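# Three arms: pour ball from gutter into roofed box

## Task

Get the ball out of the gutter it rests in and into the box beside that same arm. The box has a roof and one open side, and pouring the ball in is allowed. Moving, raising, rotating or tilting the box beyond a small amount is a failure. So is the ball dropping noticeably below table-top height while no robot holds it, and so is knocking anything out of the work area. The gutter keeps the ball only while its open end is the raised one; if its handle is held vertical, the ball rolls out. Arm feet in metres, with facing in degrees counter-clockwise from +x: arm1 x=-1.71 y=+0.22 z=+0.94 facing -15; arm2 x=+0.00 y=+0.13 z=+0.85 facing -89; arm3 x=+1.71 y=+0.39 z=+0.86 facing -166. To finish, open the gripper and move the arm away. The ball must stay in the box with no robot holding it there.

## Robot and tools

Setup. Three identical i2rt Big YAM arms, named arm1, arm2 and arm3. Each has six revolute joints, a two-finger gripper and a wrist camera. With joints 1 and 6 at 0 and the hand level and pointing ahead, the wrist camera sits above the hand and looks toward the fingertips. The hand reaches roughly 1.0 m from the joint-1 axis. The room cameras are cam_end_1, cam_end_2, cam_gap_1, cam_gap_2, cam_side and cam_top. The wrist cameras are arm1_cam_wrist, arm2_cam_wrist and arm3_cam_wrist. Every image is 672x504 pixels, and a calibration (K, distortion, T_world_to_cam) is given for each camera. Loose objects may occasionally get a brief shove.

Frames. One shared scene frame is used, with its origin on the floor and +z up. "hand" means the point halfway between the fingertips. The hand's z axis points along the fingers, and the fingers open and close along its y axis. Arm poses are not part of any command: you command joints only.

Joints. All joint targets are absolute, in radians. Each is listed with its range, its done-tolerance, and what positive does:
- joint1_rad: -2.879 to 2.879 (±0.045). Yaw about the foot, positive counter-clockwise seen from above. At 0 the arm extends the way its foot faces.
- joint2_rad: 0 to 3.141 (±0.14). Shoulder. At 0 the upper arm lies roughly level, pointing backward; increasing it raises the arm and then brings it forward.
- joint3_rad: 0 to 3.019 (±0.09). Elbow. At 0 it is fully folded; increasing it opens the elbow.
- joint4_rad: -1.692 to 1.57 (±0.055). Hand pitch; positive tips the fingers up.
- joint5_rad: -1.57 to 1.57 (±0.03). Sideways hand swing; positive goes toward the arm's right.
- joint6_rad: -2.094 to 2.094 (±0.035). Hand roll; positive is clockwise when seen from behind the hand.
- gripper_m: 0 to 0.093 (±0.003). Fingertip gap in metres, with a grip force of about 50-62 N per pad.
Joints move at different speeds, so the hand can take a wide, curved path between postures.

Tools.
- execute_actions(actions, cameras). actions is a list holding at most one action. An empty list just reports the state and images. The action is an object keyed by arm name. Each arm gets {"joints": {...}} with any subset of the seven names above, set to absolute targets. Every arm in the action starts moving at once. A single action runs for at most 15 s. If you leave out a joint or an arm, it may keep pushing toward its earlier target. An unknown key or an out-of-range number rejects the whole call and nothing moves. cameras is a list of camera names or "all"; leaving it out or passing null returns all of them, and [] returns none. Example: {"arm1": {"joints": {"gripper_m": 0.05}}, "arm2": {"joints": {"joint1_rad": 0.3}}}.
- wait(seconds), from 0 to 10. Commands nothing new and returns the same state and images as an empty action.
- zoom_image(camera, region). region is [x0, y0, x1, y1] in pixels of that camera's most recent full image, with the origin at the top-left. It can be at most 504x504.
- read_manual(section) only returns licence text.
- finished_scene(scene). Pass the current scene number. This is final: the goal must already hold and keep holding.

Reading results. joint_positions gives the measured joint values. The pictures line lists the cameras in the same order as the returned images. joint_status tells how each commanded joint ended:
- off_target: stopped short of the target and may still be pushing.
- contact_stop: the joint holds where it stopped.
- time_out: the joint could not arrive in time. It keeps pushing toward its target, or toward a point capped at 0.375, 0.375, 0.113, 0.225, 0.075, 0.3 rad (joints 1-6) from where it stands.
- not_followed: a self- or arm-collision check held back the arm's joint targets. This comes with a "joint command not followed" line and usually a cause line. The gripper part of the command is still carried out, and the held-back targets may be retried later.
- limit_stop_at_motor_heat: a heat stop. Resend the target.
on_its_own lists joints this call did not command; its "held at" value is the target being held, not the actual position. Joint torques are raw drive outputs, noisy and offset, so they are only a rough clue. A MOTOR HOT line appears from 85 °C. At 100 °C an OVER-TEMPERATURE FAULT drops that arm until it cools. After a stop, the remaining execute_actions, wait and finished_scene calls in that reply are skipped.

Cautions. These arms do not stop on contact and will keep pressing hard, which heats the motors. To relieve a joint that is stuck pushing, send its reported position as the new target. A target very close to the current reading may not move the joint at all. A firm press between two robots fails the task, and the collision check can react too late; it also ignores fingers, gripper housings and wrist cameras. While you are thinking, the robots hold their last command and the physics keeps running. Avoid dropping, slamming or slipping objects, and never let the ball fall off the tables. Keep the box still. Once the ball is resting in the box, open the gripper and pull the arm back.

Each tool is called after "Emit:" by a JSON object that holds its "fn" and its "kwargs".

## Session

Emit:
{"fn": "execute_actions", "kwargs": {"actions": []}}

Scene clock: 0.00 s.
Joint torques (N m, as the arm reports them, + toward a larger angle): no reading
arm1.joint_positions: joint1_rad=-0.894 joint2_rad=+0.442 joint3_rad=+1.426 joint4_rad=-1.391 joint5_rad=+0.192 joint6_rad=+0.091 gripper_m=+0.094
arm1.joint_status: not commanded
arm1.hand: x=-1.6893 y=+0.0772 z=+1.5196 quat_wxyz=(-0.432, -0.529, -0.644, +0.345) (m; scene frame)
arm2.joint_positions: joint1_rad=-0.112 joint2_rad=+0.336 joint3_rad=+1.605 joint4_rad=-1.598 joint5_rad=-0.149 joint6_rad=-0.015 gripper_m=+0.095
arm2.joint_status: not commanded
arm2.hand: x=+0.0203 y=+0.1003 z=+1.4580 quat_wxyz=(-0.433, -0.567, -0.582, +0.391) (m; scene frame)
arm3.joint_positions: joint1_rad=+0.491 joint2_rad=+0.265 joint3_rad=+1.482 joint4_rad=-1.284 joint5_rad=-0.172 joint6_rad=-0.316 gripper_m=+0.095
arm3.joint_status: not commanded
arm3.hand: x=+1.6965 y=+0.3348 z=+1.4962 quat_wxyz=(-0.203, -0.601, -0.415, +0.652) (m; scene frame)
pictures: arm1_cam_wrist, arm2_cam_wrist, arm3_cam_wrist, cam_end_1, cam_end_2, cam_gap_1, cam_gap_2, cam_side, cam_top
camera_calibration (this result's frames):
arm1_cam_wrist: T_world_to_cam=[[-0.978316, -0.207003, -0.00694274, -1.62595], [-0.174122, 0.840145, -0.513651, 0.424575], [0.11216, -0.501304, -0.857971, 1.65478], [0, 0, 0, 1]] pos_world=[-1.70237, 0.136267, 1.62655]
arm2_cam_wrist: T_world_to_cam=[[-0.998799, -0.0377099, -0.0312869, 0.0706065], [-0.0122064, 0.80988, -0.586468, 0.783261], [0.0474543, -0.585382, -0.809368, 1.36335], [0, 0, 0, 1]] pos_world=[0.0153858, 0.166393, 1.56502]
arm3_cam_wrist: T_world_to_cam=[[-0.764303, 0.575389, 0.291149, 0.672201], [0.199551, 0.640368, -0.741693, 0.562955], [-0.613205, -0.508779, -0.604255, 2.2362], [0, 0, 0, 1]] pos_world=[1.77267, 0.390455, 1.57306]
Images, in order (width x height): arm1_cam_wrist 672x504, arm2_cam_wrist 672x504, arm3_cam_wrist 672x504, cam_end_1 672x504, cam_end_2 672x504, cam_gap_1 672x504, cam_gap_2 672x504, cam_side 672x504, cam_top 672x504.

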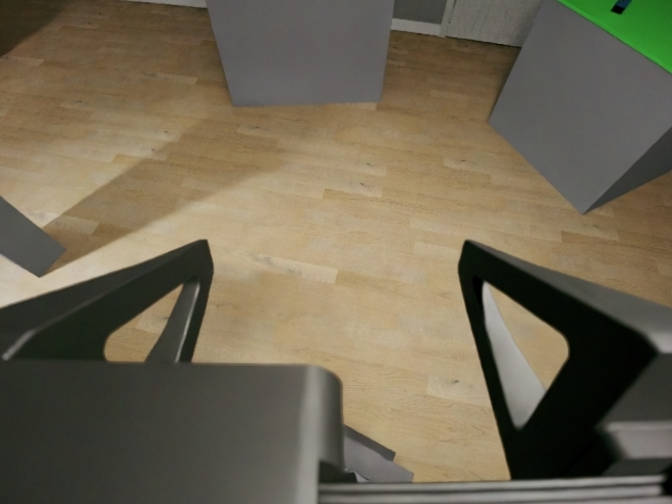

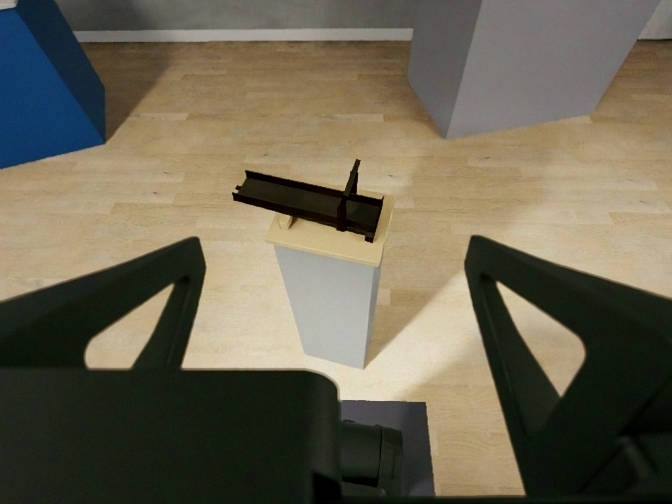

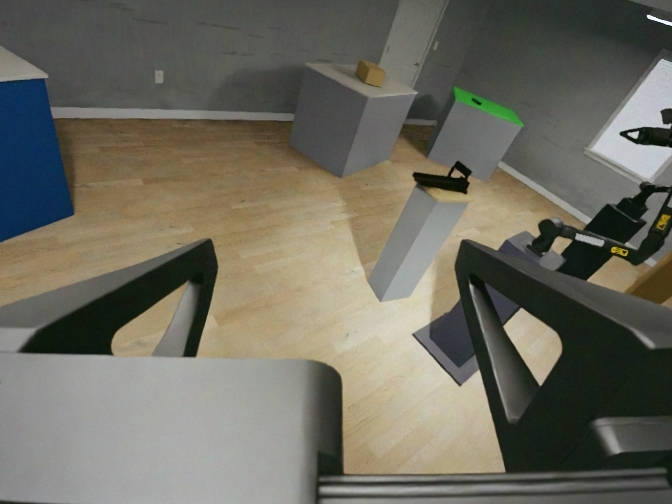

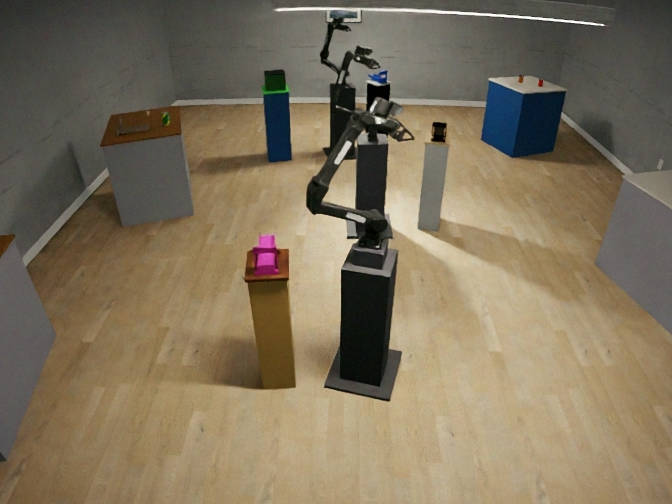

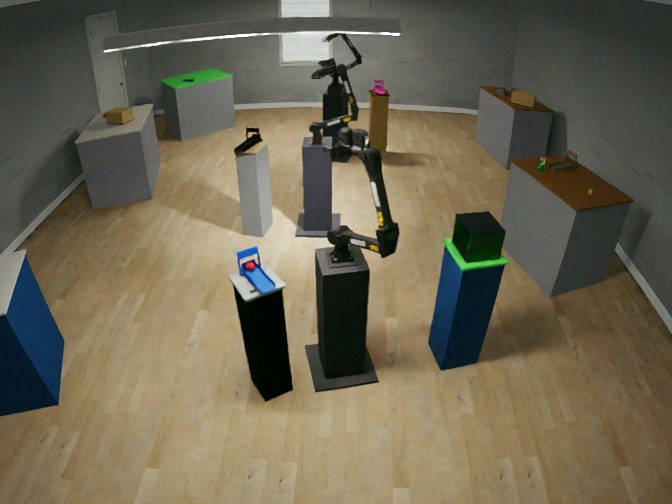

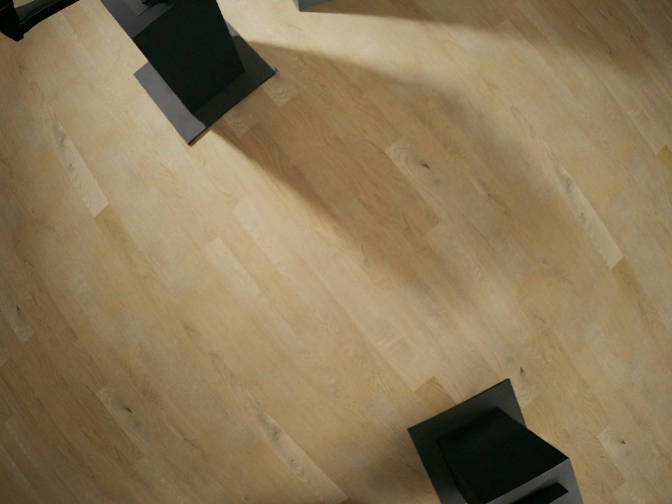

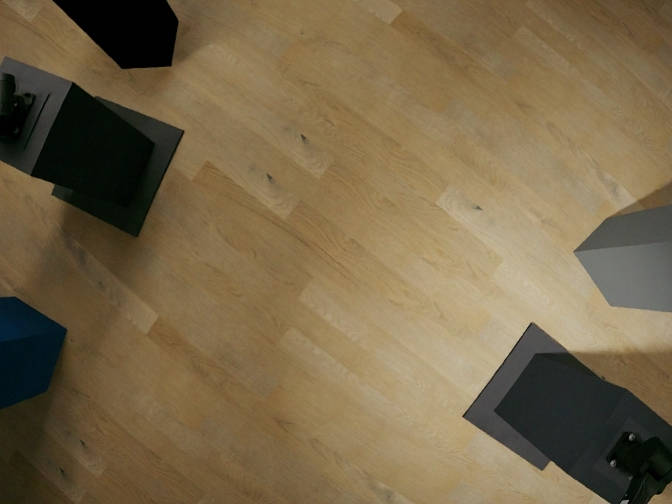

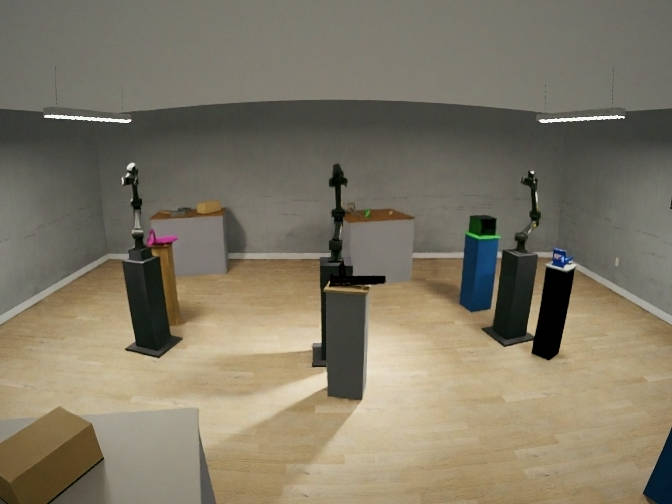

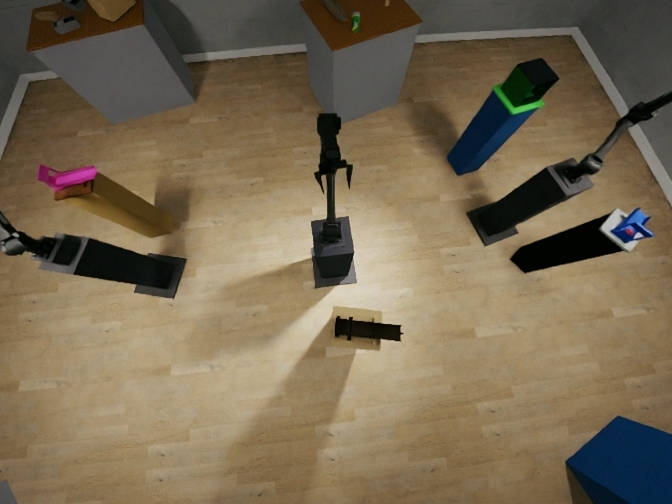

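Emit:
{"fn": "zoom_image", "kwargs": {"camera": "cam_end_2", "region": [200, 190, 540, 400]}}

Emit:
{"fn": "zoom_image", "kwargs": {"camera": "cam_top", "region": [440, 40, 672, 290]}}

Emit:
{"fn": "zoom_image", "kwargs": {"camera": "cam_side", "region": [440, 160, 620, 300]}}

Emit:
{"fn": "zoom_image", "kwargs": {"camera": "cam_end_2", "region": [215, 235, 305, 310]}}

Region (200, 190, 540, 400) of cam_end_2's 672x504 image, scaled by 1.482, with more detail than that image has; it fills the top 311 rows of this view, and the rest is white.

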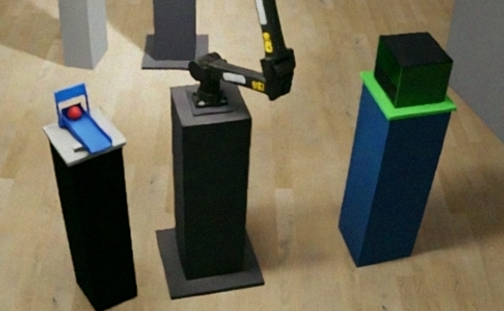

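Region (440, 40, 672, 290) of cam_top's 672x504 image, scaled by 2.016, with more detail than that image has; it fills the left 468 columns of this view, and the rest is white.

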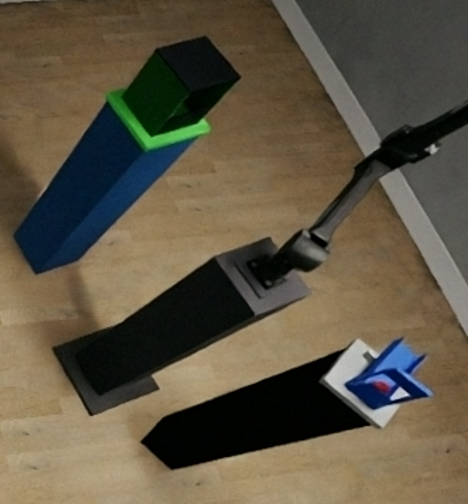

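Region (440, 160, 620, 300) of cam_side's 672x504 image, scaled by 2.800, with more detail than that image has.

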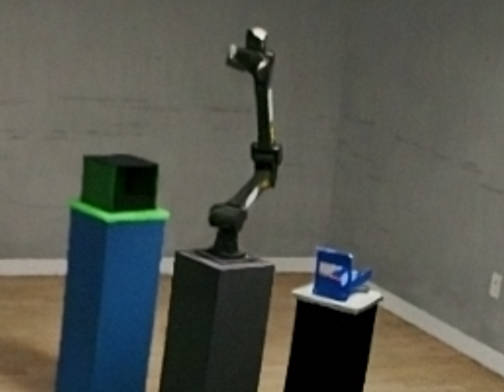

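Region (215, 235, 305, 310) of cam_end_2's 672x504 image, scaled by 5.600, with more detail than that image has.

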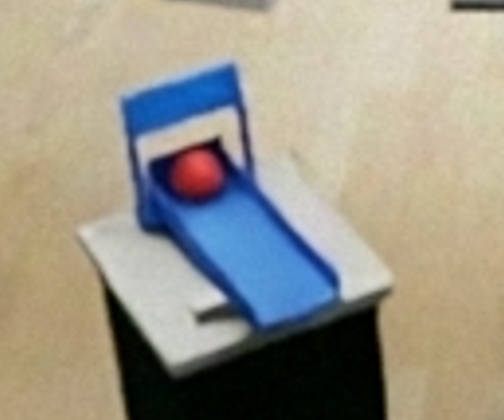

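Emit:
{"fn": "execute_actions", "kwargs": {"actions": [{"arm3": {"joints": {"joint1_rad": 1.33, "joint2_rad": 1.8376, "joint3_rad": 1.7066, "joint4_rad": -1.619, "joint5_rad": -0.2475, "joint6_rad": -0.61, "gripper_m": 0.09}}}], "cameras": ["arm3_cam_wrist", "cam_end_2"]}}

Emit:
{"fn": "zoom_image", "kwargs": {"camera": "cam_end_2", "region": [190, 170, 350, 310]}}

Scene clock: 30.47 s.
Joint torques (N m, as the arm reports them, + toward a larger angle): arm1=[0.58 3.59 8.08 1.94 0.13 0.05] | arm2=[ 0.63 10.75  4.36  2.58  0.03 -0.03] | arm3=[ -1.   -19.27   9.58  -0.07  -0.26  -0.11]
arm1.joint_positions: joint1_rad=-0.894 joint2_rad=+0.442 joint3_rad=+1.426 joint4_rad=-1.391 joint5_rad=+0.192 joint6_rad=+0.091 gripper_m=+0.094
arm1.joint_status: not commanded
arm1.hand: x=-1.6893 y=+0.0772 z=+1.5196 quat_wxyz=(-0.432, -0.529, -0.644, +0.345) (m; scene frame)
arm2.joint_positions: joint1_rad=-0.112 joint2_rad=+0.336 joint3_rad=+1.605 joint4_rad=-1.598 joint5_rad=-0.149 joint6_rad=-0.015 gripper_m=+0.095
arm2.joint_status: not commanded
arm2.hand: x=+0.0203 y=+0.1003 z=+1.4580 quat_wxyz=(-0.433, -0.567, -0.582, +0.391) (m; scene frame)
arm3.joint_positions: joint1_rad=+1.336 joint2_rad=+1.841 joint3_rad=+1.694 joint4_rad=-1.610 joint5_rad=-0.245 joint6_rad=-0.599 gripper_m=+0.090
arm3.joint_status: all done
arm3.hand: x=+1.7594 y=-0.1324 z=+1.0445 quat_wxyz=(-0.065, -0.468, -0.870, -0.139) (m; scene frame)
pictures: arm3_cam_wrist, cam_end_2
camera_calibration (this result's frames):
arm3_cam_wrist: T_world_to_cam=[[-0.800575, -0.517864, -0.301492, 1.65878], [-0.587514, 0.579318, 0.564994, 0.526394], [-0.11793, 0.62945, -0.76804, 1.21455], [0, 0, 0, 1]] pos_world=[1.78047, -0.210428, 1.13552]
Images, in order (width x height): arm3_cam_wrist 672x504, cam_end_2 672x504.

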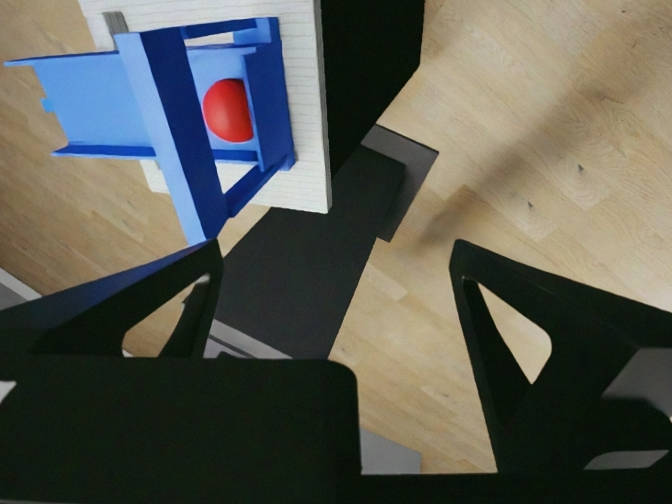

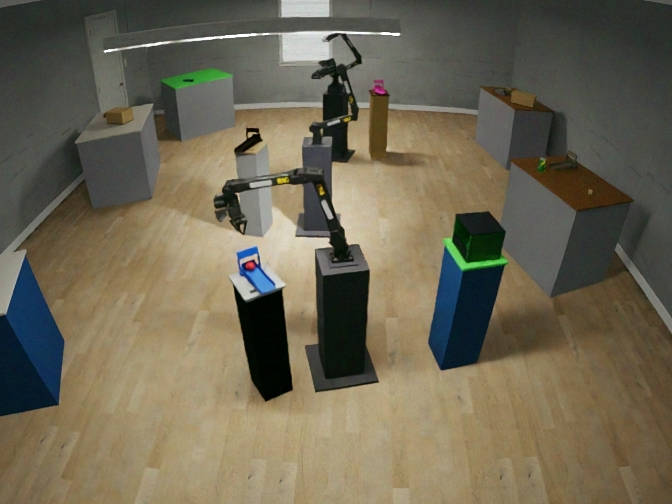

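Region (190, 170, 350, 310) of cam_end_2's 672x504 image, scaled by 3.150, with more detail than that image has; it fills the top 441 rows of this view, and the rest is white.

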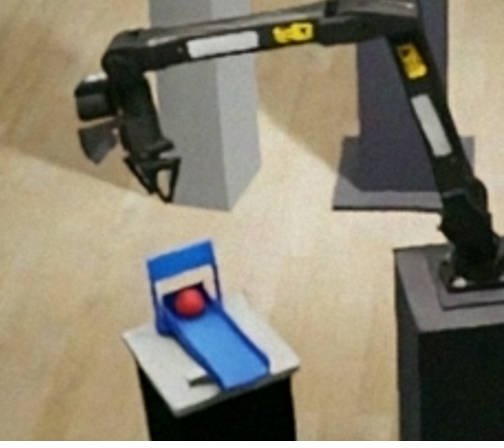

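Emit:
{"fn": "execute_actions", "kwargs": {"actions": [{"arm3": {"joints": {"joint1_rad": 1.501, "joint2_rad": 1.7628, "joint3_rad": 1.6084, "joint4_rad": -1.5363, "joint5_rad": -0.2809, "joint6_rad": -0.43, "gripper_m": 0.09}}}], "cameras": ["arm3_cam_wrist", "cam_end_2"]}}

Emit:
{"fn": "zoom_image", "kwargs": {"camera": "cam_end_2", "region": [190, 170, 350, 310]}}

Scene clock: 50.90 s.
Joint torques (N m, as the arm reports them, + toward a larger angle): arm1=[0.58 3.62 8.06 1.95 0.13 0.05] | arm2=[ 1.08 10.35  4.39  2.49  0.03 -0.03] | arm3=[ -0.87 -18.03   8.06   0.66  -0.17   0.18]
arm1.joint_positions: joint1_rad=-0.894 joint2_rad=+0.442 joint3_rad=+1.426 joint4_rad=-1.391 joint5_rad=+0.192 joint6_rad=+0.091 gripper_m=+0.094
arm1.joint_status: not commanded
arm1.hand: x=-1.6893 y=+0.0772 z=+1.5196 quat_wxyz=(-0.432, -0.529, -0.644, +0.345) (m; scene frame)
arm2.joint_positions: joint1_rad=-0.112 joint2_rad=+0.336 joint3_rad=+1.605 joint4_rad=-1.598 joint5_rad=-0.149 joint6_rad=-0.015 gripper_m=+0.095
arm2.joint_status: not commanded
arm2.hand: x=+0.0203 y=+0.1003 z=+1.4580 quat_wxyz=(-0.433, -0.567, -0.582, +0.391) (m; scene frame)
arm3.joint_positions: joint1_rad=+1.505 joint2_rad=+1.767 joint3_rad=+1.614 joint4_rad=-1.545 joint5_rad=-0.281 joint6_rad=-0.442 gripper_m=+0.090
arm3.joint_status: all done
arm3.hand: x=+1.8506 y=-0.1044 z=+1.0531 quat_wxyz=(-0.074, -0.461, -0.874, -0.135) (m; scene frame)
pictures: arm3_cam_wrist, cam_end_2
camera_calibration (this result's frames):
arm3_cam_wrist: T_world_to_cam=[[-0.789074, -0.534323, -0.303086, 1.72749], [-0.603141, 0.580273, 0.547269, 0.606582], [-0.116546, 0.614639, -0.780151, 1.22286], [0, 0, 0, 1]] pos_world=[1.87149, -0.180567, 1.14563]
Images, in order (width x height): arm3_cam_wrist 672x504, cam_end_2 672x504.

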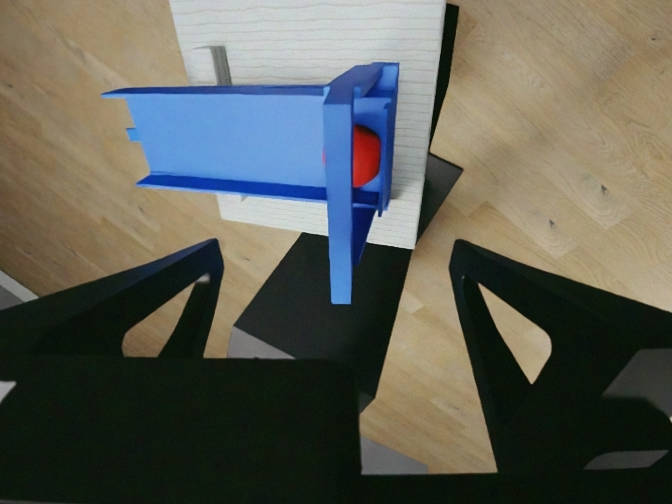

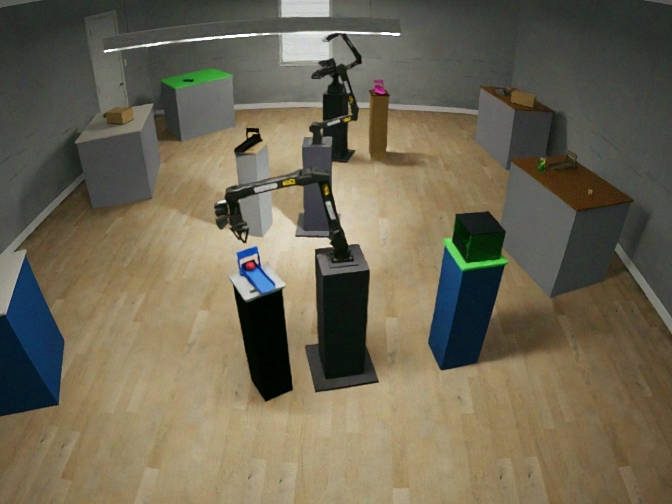

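Region (190, 170, 350, 310) of cam_end_2's 672x504 image, scaled by 3.150, with more detail than that image has; it fills the top 441 rows of this view, and the rest is white.

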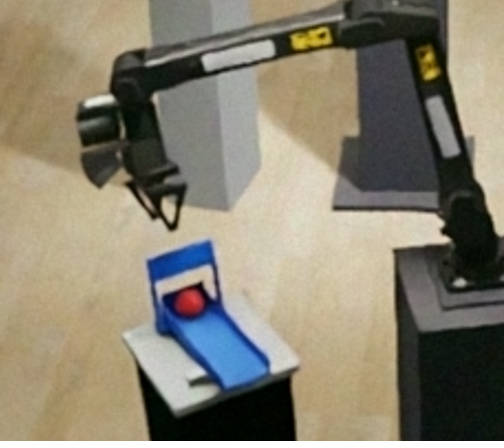

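Emit:
{"fn": "execute_actions", "kwargs": {"actions": [{"arm3": {"joints": {"joint1_rad": 1.5394, "joint2_rad": 1.79, "joint3_rad": 1.455, "joint4_rad": -1.36, "joint5_rad": -0.2809, "joint6_rad": -0.40, "gripper_m": 0.09}}}], "cameras": ["arm3_cam_wrist", "cam_end_2"]}}

Emit:
{"fn": "zoom_image", "kwargs": {"camera": "cam_end_2", "region": [190, 170, 350, 310]}}

Scene clock: 60.17 s.
Joint torques (N m, as the arm reports them, + toward a larger angle): arm1=[0.65 3.65 8.05 1.94 0.13 0.06] | arm2=[ 0.63 10.17  4.32  2.51  0.03 -0.06] | arm3=[ -0.46 -17.9    8.36   0.72  -0.17   0.18]
arm1.joint_positions: joint1_rad=-0.894 joint2_rad=+0.442 joint3_rad=+1.426 joint4_rad=-1.391 joint5_rad=+0.192 joint6_rad=+0.091 gripper_m=+0.094
arm1.joint_status: not commanded
arm1.hand: x=-1.6893 y=+0.0772 z=+1.5196 quat_wxyz=(-0.432, -0.529, -0.644, +0.345) (m; scene frame)
arm2.joint_positions: joint1_rad=-0.112 joint2_rad=+0.336 joint3_rad=+1.605 joint4_rad=-1.598 joint5_rad=-0.149 joint6_rad=-0.015 gripper_m=+0.095
arm2.joint_status: not commanded
arm2.hand: x=+0.0203 y=+0.1003 z=+1.4580 quat_wxyz=(-0.433, -0.567, -0.582, +0.391) (m; scene frame)
arm3.joint_positions: joint1_rad=+1.536 joint2_rad=+1.794 joint3_rad=+1.452 joint4_rad=-1.369 joint5_rad=-0.281 joint6_rad=-0.411 gripper_m=+0.090
arm3.joint_status: all done
arm3.hand: x=+1.8634 y=-0.0892 z=+0.9796 quat_wxyz=(-0.066, -0.461, -0.873, -0.142) (m; scene frame)
pictures: arm3_cam_wrist, cam_end_2
camera_calibration (this result's frames):
arm3_cam_wrist: T_world_to_cam=[[-0.790487, -0.52962, -0.307625, 1.73096], [-0.599841, 0.567938, 0.563593, 0.622509], [-0.123779, 0.630039, -0.766635, 1.15933], [0, 0, 0, 1]] pos_world=[1.88521, -0.167217, 1.07043]
Images, in order (width x height): arm3_cam_wrist 672x504, cam_end_2 672x504.

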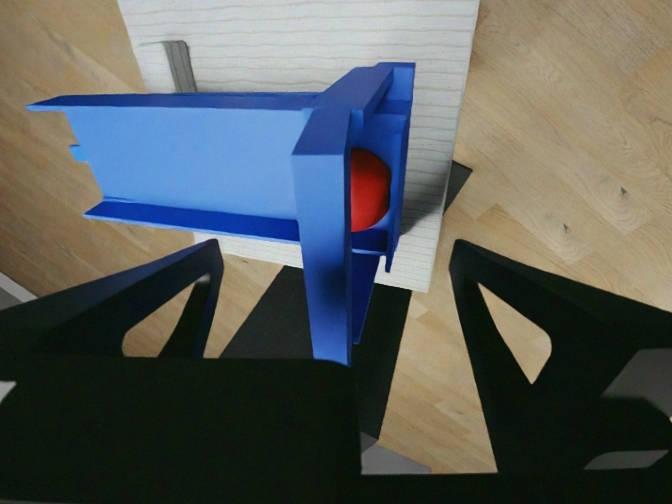

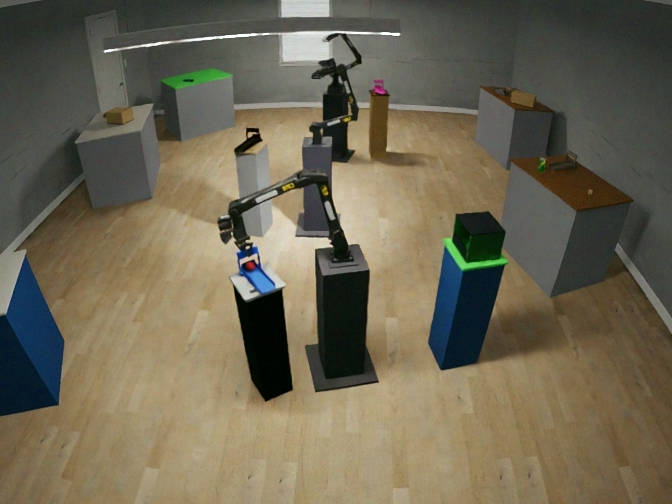

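Region (190, 170, 350, 310) of cam_end_2's 672x504 image, scaled by 3.150, with more detail than that image has; it fills the top 441 rows of this view, and the rest is white.

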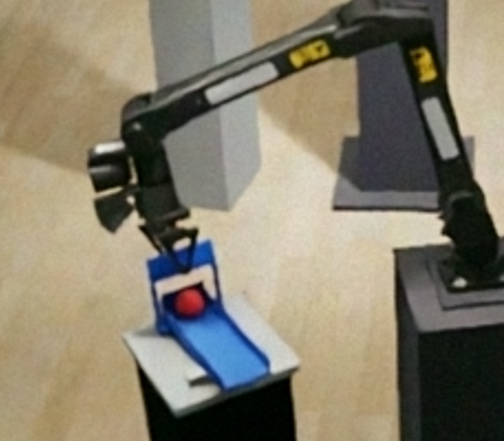

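The fingers are on either side of the handle bar, so I'm closing the gripper.

Emit:
{"fn": "execute_actions", "kwargs": {"actions": [{"arm3": {"joints": {"gripper_m": 0.0}}}], "cameras": ["arm3_cam_wrist"]}}

Scene clock: 64.33 s.
Joint torques (N m, as the arm reports them, + toward a larger angle): arm1=[0.54 3.59 8.06 1.94 0.13 0.05] | arm2=[ 0.86 10.22  4.44  2.56  0.03 -0.05] | arm3=[ -0.22 -17.63   8.43   0.49  -0.27   0.14]
arm1.joint_positions: joint1_rad=-0.894 joint2_rad=+0.442 joint3_rad=+1.426 joint4_rad=-1.391 joint5_rad=+0.192 joint6_rad=+0.091 gripper_m=+0.094
arm1.joint_status: not commanded
arm1.hand: x=-1.6893 y=+0.0772 z=+1.5196 quat_wxyz=(-0.432, -0.529, -0.644, +0.345) (m; scene frame)
arm2.joint_positions: joint1_rad=-0.112 joint2_rad=+0.336 joint3_rad=+1.605 joint4_rad=-1.598 joint5_rad=-0.149 joint6_rad=-0.015 gripper_m=+0.095
arm2.joint_status: not commanded
arm2.hand: x=+0.0203 y=+0.1003 z=+1.4580 quat_wxyz=(-0.433, -0.567, -0.582, +0.391) (m; scene frame)
arm3.joint_positions: joint1_rad=+1.535 joint2_rad=+1.793 joint3_rad=+1.452 joint4_rad=-1.365 joint5_rad=-0.279 joint6_rad=-0.408 gripper_m=+0.012
arm3.joint_status: gripper_m off_target (ended at +0.012, target +0.000)
arm3.hand: x=+1.8631 y=-0.0903 z=+0.9801 quat_wxyz=(-0.067, -0.463, -0.873, -0.139) (m; scene frame)
pictures: arm3_cam_wrist
camera_calibration (this result's frames):
arm3_cam_wrist: T_world_to_cam=[[-0.792686, -0.528501, -0.303869, 1.73082], [-0.597166, 0.572867, 0.56144, 0.62025], [-0.122645, 0.626506, -0.769707, 1.16095], [0, 0, 0, 1]] pos_world=[1.88478, -0.167919, 1.0713]
Images, in order (width x height): arm3_cam_wrist 672x504.

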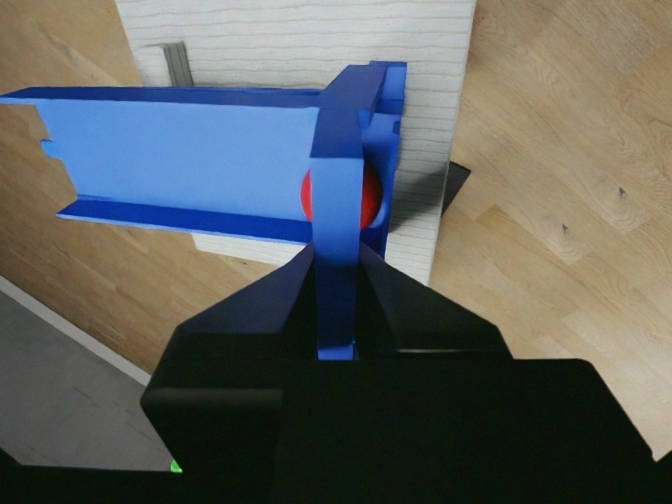

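Emit:
{"fn": "execute_actions", "kwargs": {"actions": [{"arm3": {"joints": {"joint1_rad": 1.535, "joint2_rad": 1.1, "joint3_rad": 1.35, "joint4_rad": -1.45, "joint5_rad": -0.55, "joint6_rad": -0.408, "gripper_m": 0.0}}}], "cameras": ["arm3_cam_wrist"]}}

Scene clock: 105.30 s.
Joint torques (N m, as the arm reports them, + toward a larger angle): arm1=[0.61 3.6  8.06 1.93 0.13 0.05] | arm2=[ 0.54 10.35  4.38  2.56  0.03 -0.04] | arm3=[-0.37 -7.87 11.27  1.08 -0.61  0.03]
arm1.joint_positions: joint1_rad=-0.894 joint2_rad=+0.442 joint3_rad=+1.426 joint4_rad=-1.391 joint5_rad=+0.192 joint6_rad=+0.091 gripper_m=+0.094
arm1.joint_status: not commanded
arm1.hand: x=-1.6893 y=+0.0772 z=+1.5196 quat_wxyz=(-0.432, -0.529, -0.644, +0.345) (m; scene frame)
arm2.joint_positions: joint1_rad=-0.112 joint2_rad=+0.336 joint3_rad=+1.605 joint4_rad=-1.598 joint5_rad=-0.149 joint6_rad=-0.015 gripper_m=+0.095
arm2.joint_status: not commanded
arm2.hand: x=+0.0203 y=+0.1003 z=+1.4580 quat_wxyz=(-0.433, -0.567, -0.582, +0.391) (m; scene frame)
arm3.joint_positions: joint1_rad=+1.535 joint2_rad=+1.108 joint3_rad=+1.327 joint4_rad=-1.448 joint5_rad=-0.545 joint6_rad=-0.408 gripper_m=+0.012
arm3.joint_status: gripper_m off_target (ended at +0.012, target +0.000); the others done
arm3.hand: x=+1.8749 y=+0.0545 z=+1.2342 quat_wxyz=(-0.310, -0.396, -0.863, -0.041) (m; scene frame)
pictures: arm3_cam_wrist
camera_calibration (this result's frames):
arm3_cam_wrist: T_world_to_cam=[[-0.661616, -0.679183, -0.317765, 1.67352], [-0.72792, 0.683472, 0.0547605, 1.26607], [0.179991, 0.267538, -0.946587, 0.937722], [0, 0, 0, 1]] pos_world=[1.86005, 0.0204267, 1.35009]
Images, in order (width x height): arm3_cam_wrist 672x504.

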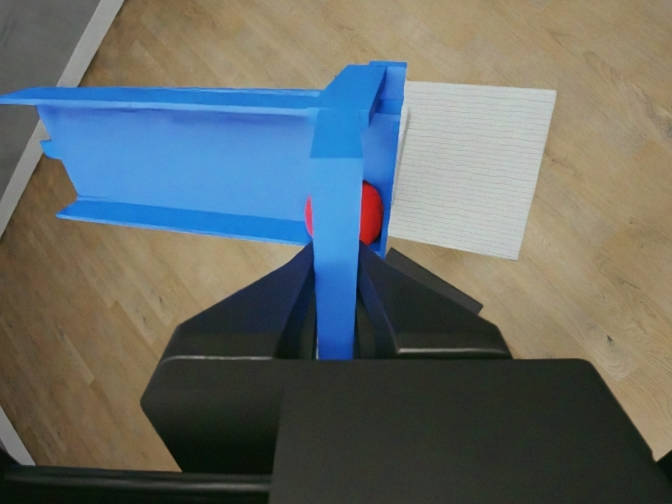

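Emit:
{"fn": "execute_actions", "kwargs": {"actions": [{"arm3": {"joints": {"joint1_rad": -1.72, "joint2_rad": 1.1, "joint3_rad": 1.35, "joint4_rad": -1.45, "joint5_rad": -0.55, "joint6_rad": 1.43, "gripper_m": 0.0}}}], "cameras": ["arm3_cam_wrist", "cam_end_2", "cam_side"]}}

Scene clock: 112.10 s.
Joint torques (N m, as the arm reports them, + toward a larger angle): arm1=[0.62 3.56 8.04 1.95 0.12 0.05] | arm2=[ 0.71 10.62  4.41  2.51  0.02 -0.04] | arm3=[-0.35 -8.18 11.29  1.01 -0.55  0.17]
arm1.joint_positions: joint1_rad=-0.894 joint2_rad=+0.442 joint3_rad=+1.426 joint4_rad=-1.391 joint5_rad=+0.192 joint6_rad=+0.091 gripper_m=+0.094
arm1.joint_status: not commanded
arm1.hand: x=-1.6893 y=+0.0772 z=+1.5196 quat_wxyz=(-0.432, -0.529, -0.644, +0.345) (m; scene frame)
arm2.joint_positions: joint1_rad=-0.112 joint2_rad=+0.336 joint3_rad=+1.605 joint4_rad=-1.598 joint5_rad=-0.149 joint6_rad=-0.015 gripper_m=+0.095
arm2.joint_status: not commanded
arm2.hand: x=+0.0203 y=+0.1003 z=+1.4580 quat_wxyz=(-0.433, -0.567, -0.582, +0.391) (m; scene frame)
arm3.joint_positions: joint1_rad=-1.719 joint2_rad=+1.112 joint3_rad=+1.327 joint4_rad=-1.448 joint5_rad=-0.544 joint6_rad=+1.421 gripper_m=+0.012
arm3.joint_status: gripper_m off_target (ended at +0.012, target +0.000); the others done
arm3.hand: x=+1.5922 y=+0.7406 z=+1.2314 quat_wxyz=(-0.259, -0.160, +0.937, +0.169) (m; scene frame)
pictures: arm3_cam_wrist, cam_end_2, cam_side
camera_calibration (this result's frames):
arm3_cam_wrist: T_world_to_cam=[[0.20849, -0.894414, -0.395671, 0.821533], [-0.354369, -0.446155, 0.821808, -0.111128], [-0.911567, -0.0311254, -0.409972, 2.10072], [0, 0, 0, 1]] pos_world=[1.70429, 0.750596, 1.27762]
Images, in order (width x height): arm3_cam_wrist 672x504, cam_end_2 672x504, cam_side 672x504.

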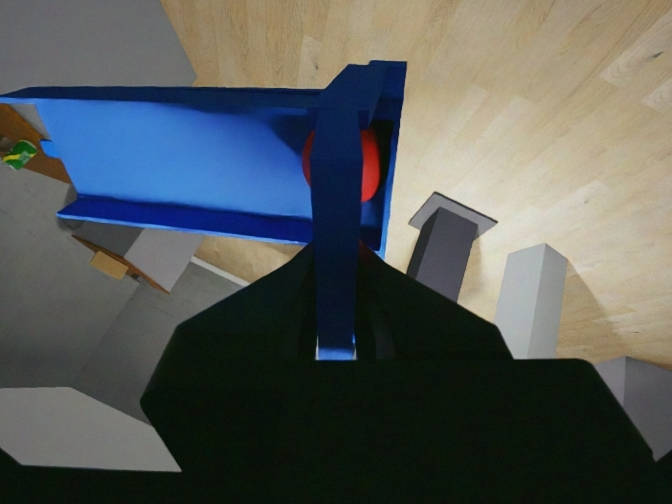

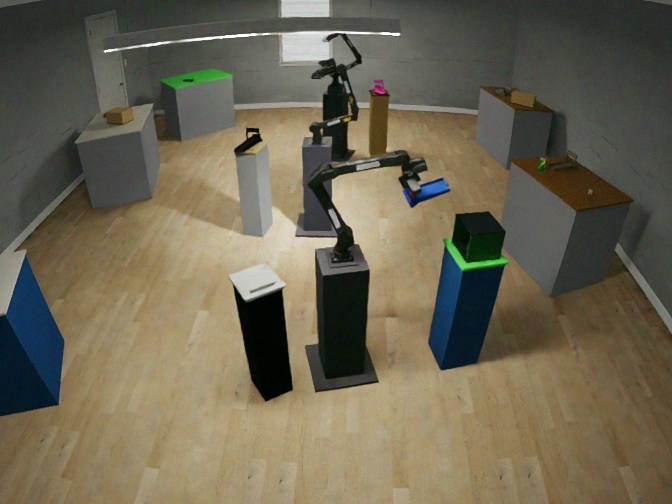

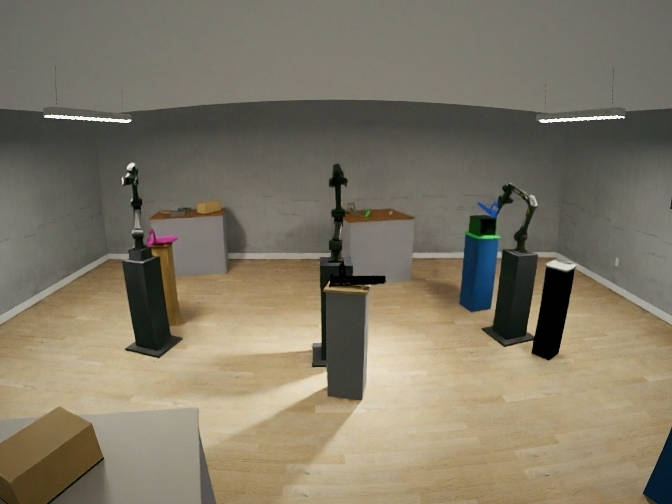

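Emit:
{"fn": "execute_actions", "kwargs": {"actions": [{"arm3": {"joints": {"joint1_rad": -1.85, "joint2_rad": 1.1, "joint3_rad": 1.35, "joint4_rad": -1.04, "joint5_rad": -0.3, "joint6_rad": 1.3, "gripper_m": 0.0}}}], "cameras": []}}

Emit:
{"fn": "execute_actions", "kwargs": {"actions": [{"arm3": {"joints": {"joint1_rad": -1.9705, "joint2_rad": 0.9808, "joint3_rad": 0.8151, "joint4_rad": -1.0429, "joint5_rad": -0.1146, "joint6_rad": 1.206, "gripper_m": 0.0}}}], "cameras": ["arm3_cam_wrist", "cam_end_2", "cam_side"]}}

Emit:
{"fn": "zoom_image", "kwargs": {"camera": "cam_end_2", "region": [370, 170, 530, 290]}}

Emit:
{"fn": "zoom_image", "kwargs": {"camera": "cam_side", "region": [450, 180, 560, 260]}}

Scene clock: 126.90 s.
Joint torques (N m, as the arm reports them, + toward a larger angle): arm1=[0.65 3.58 8.06 1.94 0.13 0.05] | arm2=[ 0.53 10.26  4.41  2.54  0.03 -0.04] | arm3=[ 0.04 -8.99 11.79  2.68 -0.01 -0.12]
arm1.joint_positions: joint1_rad=-0.894 joint2_rad=+0.442 joint3_rad=+1.426 joint4_rad=-1.391 joint5_rad=+0.192 joint6_rad=+0.091 gripper_m=+0.094
arm1.joint_status: not commanded
arm1.hand: x=-1.6893 y=+0.0772 z=+1.5196 quat_wxyz=(-0.432, -0.529, -0.644, +0.345) (m; scene frame)
arm2.joint_positions: joint1_rad=-0.112 joint2_rad=+0.336 joint3_rad=+1.605 joint4_rad=-1.598 joint5_rad=-0.149 joint6_rad=-0.015 gripper_m=+0.095
arm2.joint_status: not commanded
arm2.hand: x=+0.0203 y=+0.1003 z=+1.4580 quat_wxyz=(-0.433, -0.567, -0.582, +0.391) (m; scene frame)
arm3.joint_positions: joint1_rad=-1.857 joint2_rad=+1.112 joint3_rad=+1.327 joint4_rad=-1.067 joint5_rad=-0.300 joint6_rad=+1.312 gripper_m=+0.012
arm3.joint_status: gripper_m off_target (ended at +0.012, target +0.000); the others done
joint sent to its limit — the command would take arm3.gripper_m past its lower limit, so that joint was sent only as far as its limit.
arm3.hand: x=+1.6835 y=+0.8360 z=+1.2607 quat_wxyz=(-0.085, -0.152, +0.915, +0.364) (m; scene frame)
pictures: none
No camera images: the call's "cameras" was empty. Leave "cameras" out to get every camera's image.

Scene clock: 128.23 s.
Joint torques (N m, as the arm reports them, + toward a larger angle): arm1=[0.61 3.6  8.07 1.95 0.13 0.05] | arm2=[ 0.55 10.49  4.39  2.49 -0.01 -0.03] | arm3=[-0.21 -6.39 10.94  1.62  0.05 -0.09]
arm1.joint_positions: joint1_rad=-0.894 joint2_rad=+0.442 joint3_rad=+1.426 joint4_rad=-1.391 joint5_rad=+0.192 joint6_rad=+0.091 gripper_m=+0.094
arm1.joint_status: not commanded
arm1.hand: x=-1.6893 y=+0.0772 z=+1.5196 quat_wxyz=(-0.432, -0.529, -0.644, +0.345) (m; scene frame)
arm2.joint_positions: joint1_rad=-0.112 joint2_rad=+0.336 joint3_rad=+1.605 joint4_rad=-1.598 joint5_rad=-0.149 joint6_rad=-0.015 gripper_m=+0.095
arm2.joint_status: not commanded
arm2.hand: x=+0.0203 y=+0.1003 z=+1.4580 quat_wxyz=(-0.433, -0.567, -0.582, +0.391) (m; scene frame)
arm3.joint_positions: joint1_rad=-1.978 joint2_rad=+0.995 joint3_rad=+0.795 joint4_rad=-1.057 joint5_rad=-0.114 joint6_rad=+1.217 gripper_m=+0.012
arm3.joint_status: gripper_m off_target (ended at +0.012, target +0.000); the others done
joint sent to its limit — the command would take arm3.gripper_m past its lower limit, so that joint was sent only as far as its limit.
arm3.hand: x=+1.7486 y=+0.7102 z=+1.0350 quat_wxyz=(-0.013, -0.102, +0.981, +0.165) (m; scene frame)
pictures: arm3_cam_wrist, cam_end_2, cam_side
camera_calibration (this result's frames):
arm3_cam_wrist: T_world_to_cam=[[0.190277, -0.926535, -0.324543, 0.66504], [-0.765923, -0.346903, 0.541314, 1.03155], [-0.614131, 0.145575, -0.775662, 1.89475], [0, 0, 0, 1]] pos_world=[1.82717, 0.698201, 1.12713]
Images, in order (width x height): arm3_cam_wrist 672x504, cam_end_2 672x504, cam_side 672x504.

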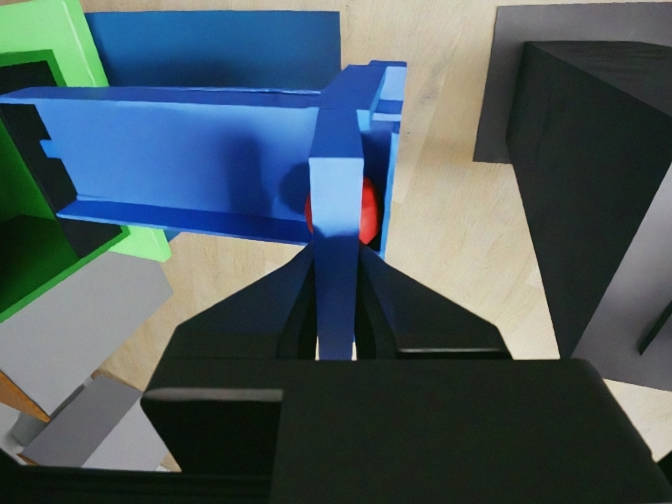

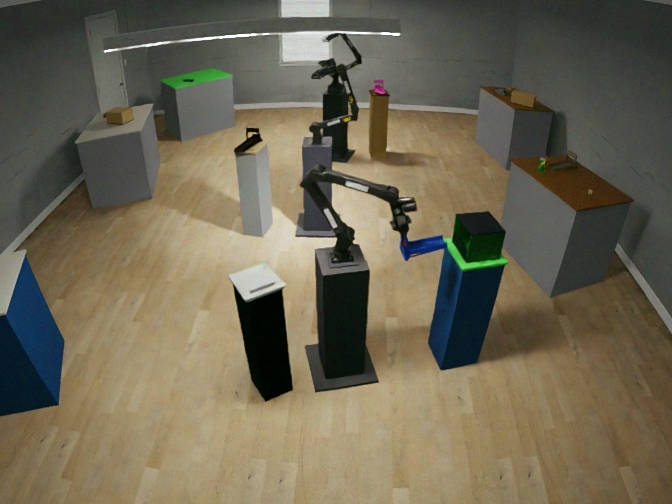

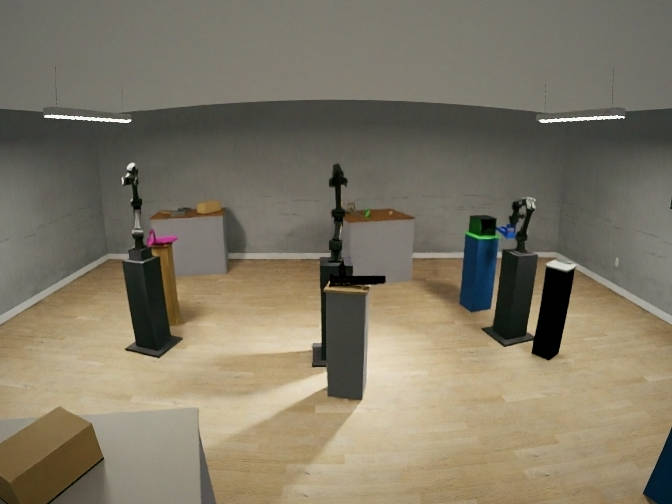

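Region (370, 170, 530, 290) of cam_end_2's 672x504 image, scaled by 3.150, with more detail than that image has; it fills the top 378 rows of this view, and the rest is white.

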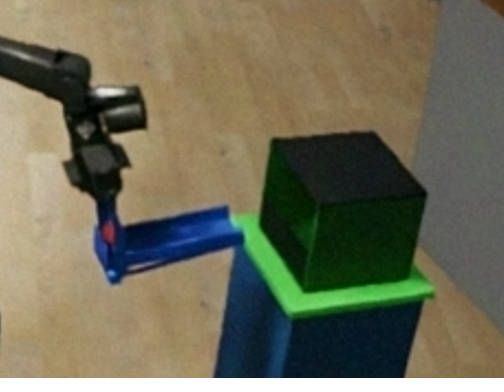

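Region (450, 180, 560, 260) of cam_side's 672x504 image, scaled by 4.582, with more detail than that image has; it fills the top 367 rows of this view, and the rest is white.

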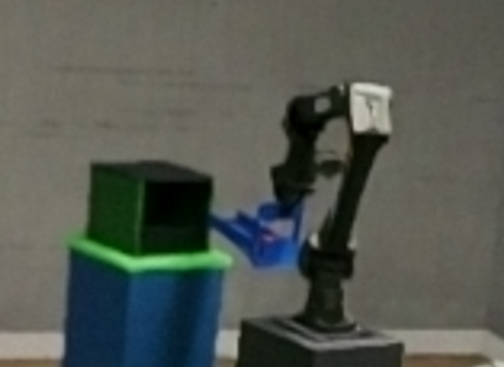

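Emit:
{"fn": "execute_actions", "kwargs": {"actions": [], "cameras": ["arm3_cam_wrist", "cam_end_2", "cam_side", "cam_top"]}}

Scene clock: 141.43 s.
Joint torques (N m, as the arm reports them, + toward a larger angle): arm1=[0.6  3.57 8.07 1.95 0.13 0.06] | arm2=[ 0.74 10.32  4.41  2.61  0.01 -0.07] | arm3=[-0.05 -6.1  10.92  1.58  0.06 -0.09]
arm1.joint_positions: joint1_rad=-0.894 joint2_rad=+0.442 joint3_rad=+1.426 joint4_rad=-1.391 joint5_rad=+0.192 joint6_rad=+0.091 gripper_m=+0.094
arm1.joint_status: not commanded
arm1.hand: x=-1.6893 y=+0.0772 z=+1.5196 quat_wxyz=(-0.432, -0.529, -0.644, +0.345) (m; scene frame)
arm2.joint_positions: joint1_rad=-0.112 joint2_rad=+0.336 joint3_rad=+1.605 joint4_rad=-1.598 joint5_rad=-0.149 joint6_rad=-0.015 gripper_m=+0.095
arm2.joint_status: not commanded
arm2.hand: x=+0.0203 y=+0.1003 z=+1.4580 quat_wxyz=(-0.433, -0.567, -0.582, +0.391) (m; scene frame)
arm3.joint_positions: joint1_rad=-1.978 joint2_rad=+0.995 joint3_rad=+0.795 joint4_rad=-1.057 joint5_rad=-0.114 joint6_rad=+1.217 gripper_m=+0.012
arm3.joint_status: gripper_m off_target (ended at +0.012, target +0.000); the others done
joint sent to its limit — the command would take arm3.gripper_m past its lower limit, so that joint was sent only as far as its limit.
arm3.hand: x=+1.7486 y=+0.7102 z=+1.0350 quat_wxyz=(-0.013, -0.102, +0.981, +0.165) (m; scene frame)
pictures: arm3_cam_wrist, cam_end_2, cam_side, cam_top
camera_calibration (this result's frames):
arm3_cam_wrist: T_world_to_cam=[[0.190277, -0.926535, -0.324543, 0.66504], [-0.765923, -0.346903, 0.541314, 1.03155], [-0.614131, 0.145575, -0.775662, 1.89475], [0, 0, 0, 1]] pos_world=[1.82717, 0.698201, 1.12713]
Images, in order (width x height): arm3_cam_wrist 672x504, cam_end_2 672x504, cam_side 672x504, cam_top 672x504.

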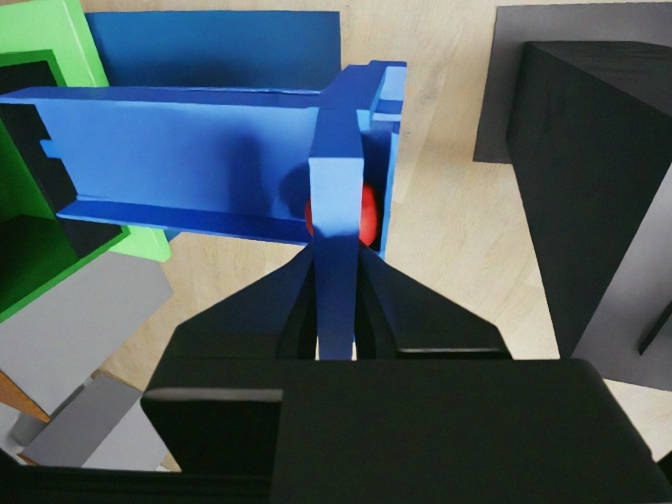

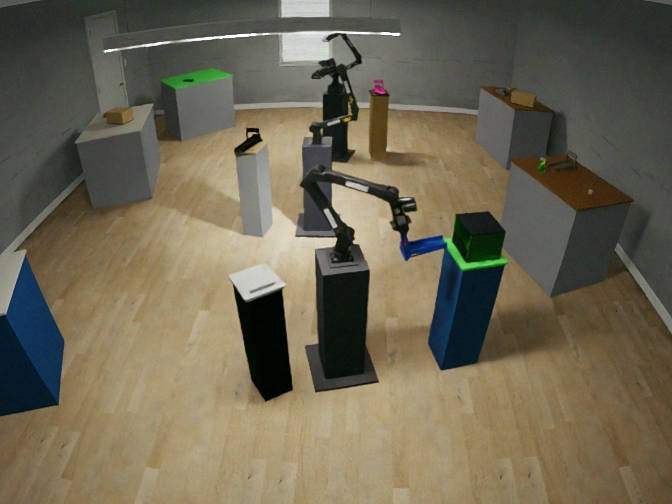

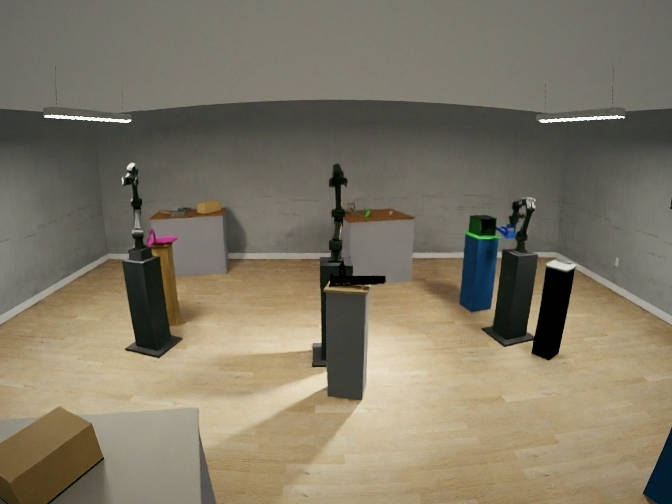

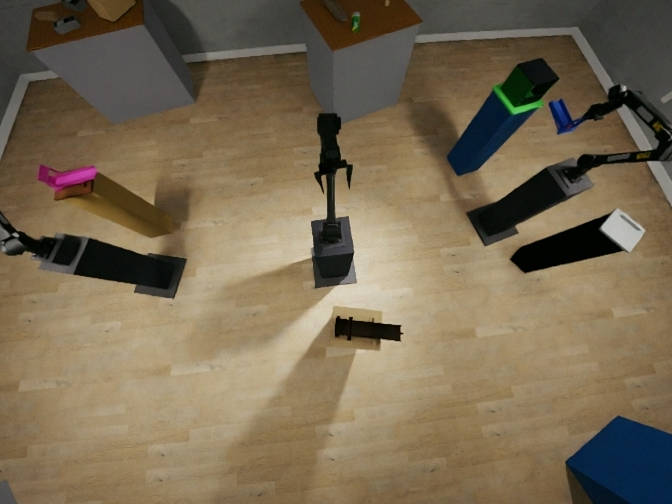

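Emit:
{"fn": "zoom_image", "kwargs": {"camera": "cam_end_2", "region": [370, 170, 530, 290]}}

Emit:
{"fn": "zoom_image", "kwargs": {"camera": "cam_side", "region": [450, 180, 560, 260]}}

Region (370, 170, 530, 290) of cam_end_2's 672x504 image, scaled by 3.150, with more detail than that image has; it fills the top 378 rows of this view, and the rest is white.

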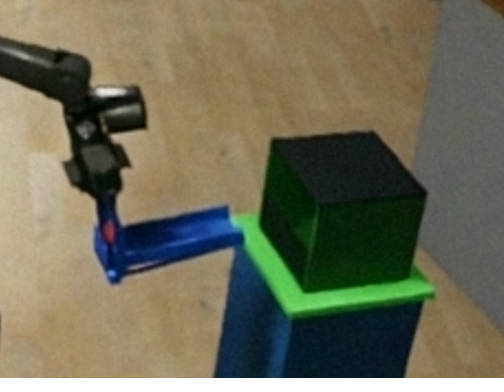

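Region (450, 180, 560, 260) of cam_side's 672x504 image, scaled by 4.582, with more detail than that image has; it fills the top 367 rows of this view, and the rest is white.

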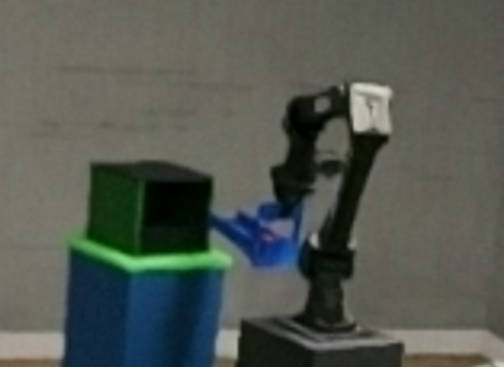

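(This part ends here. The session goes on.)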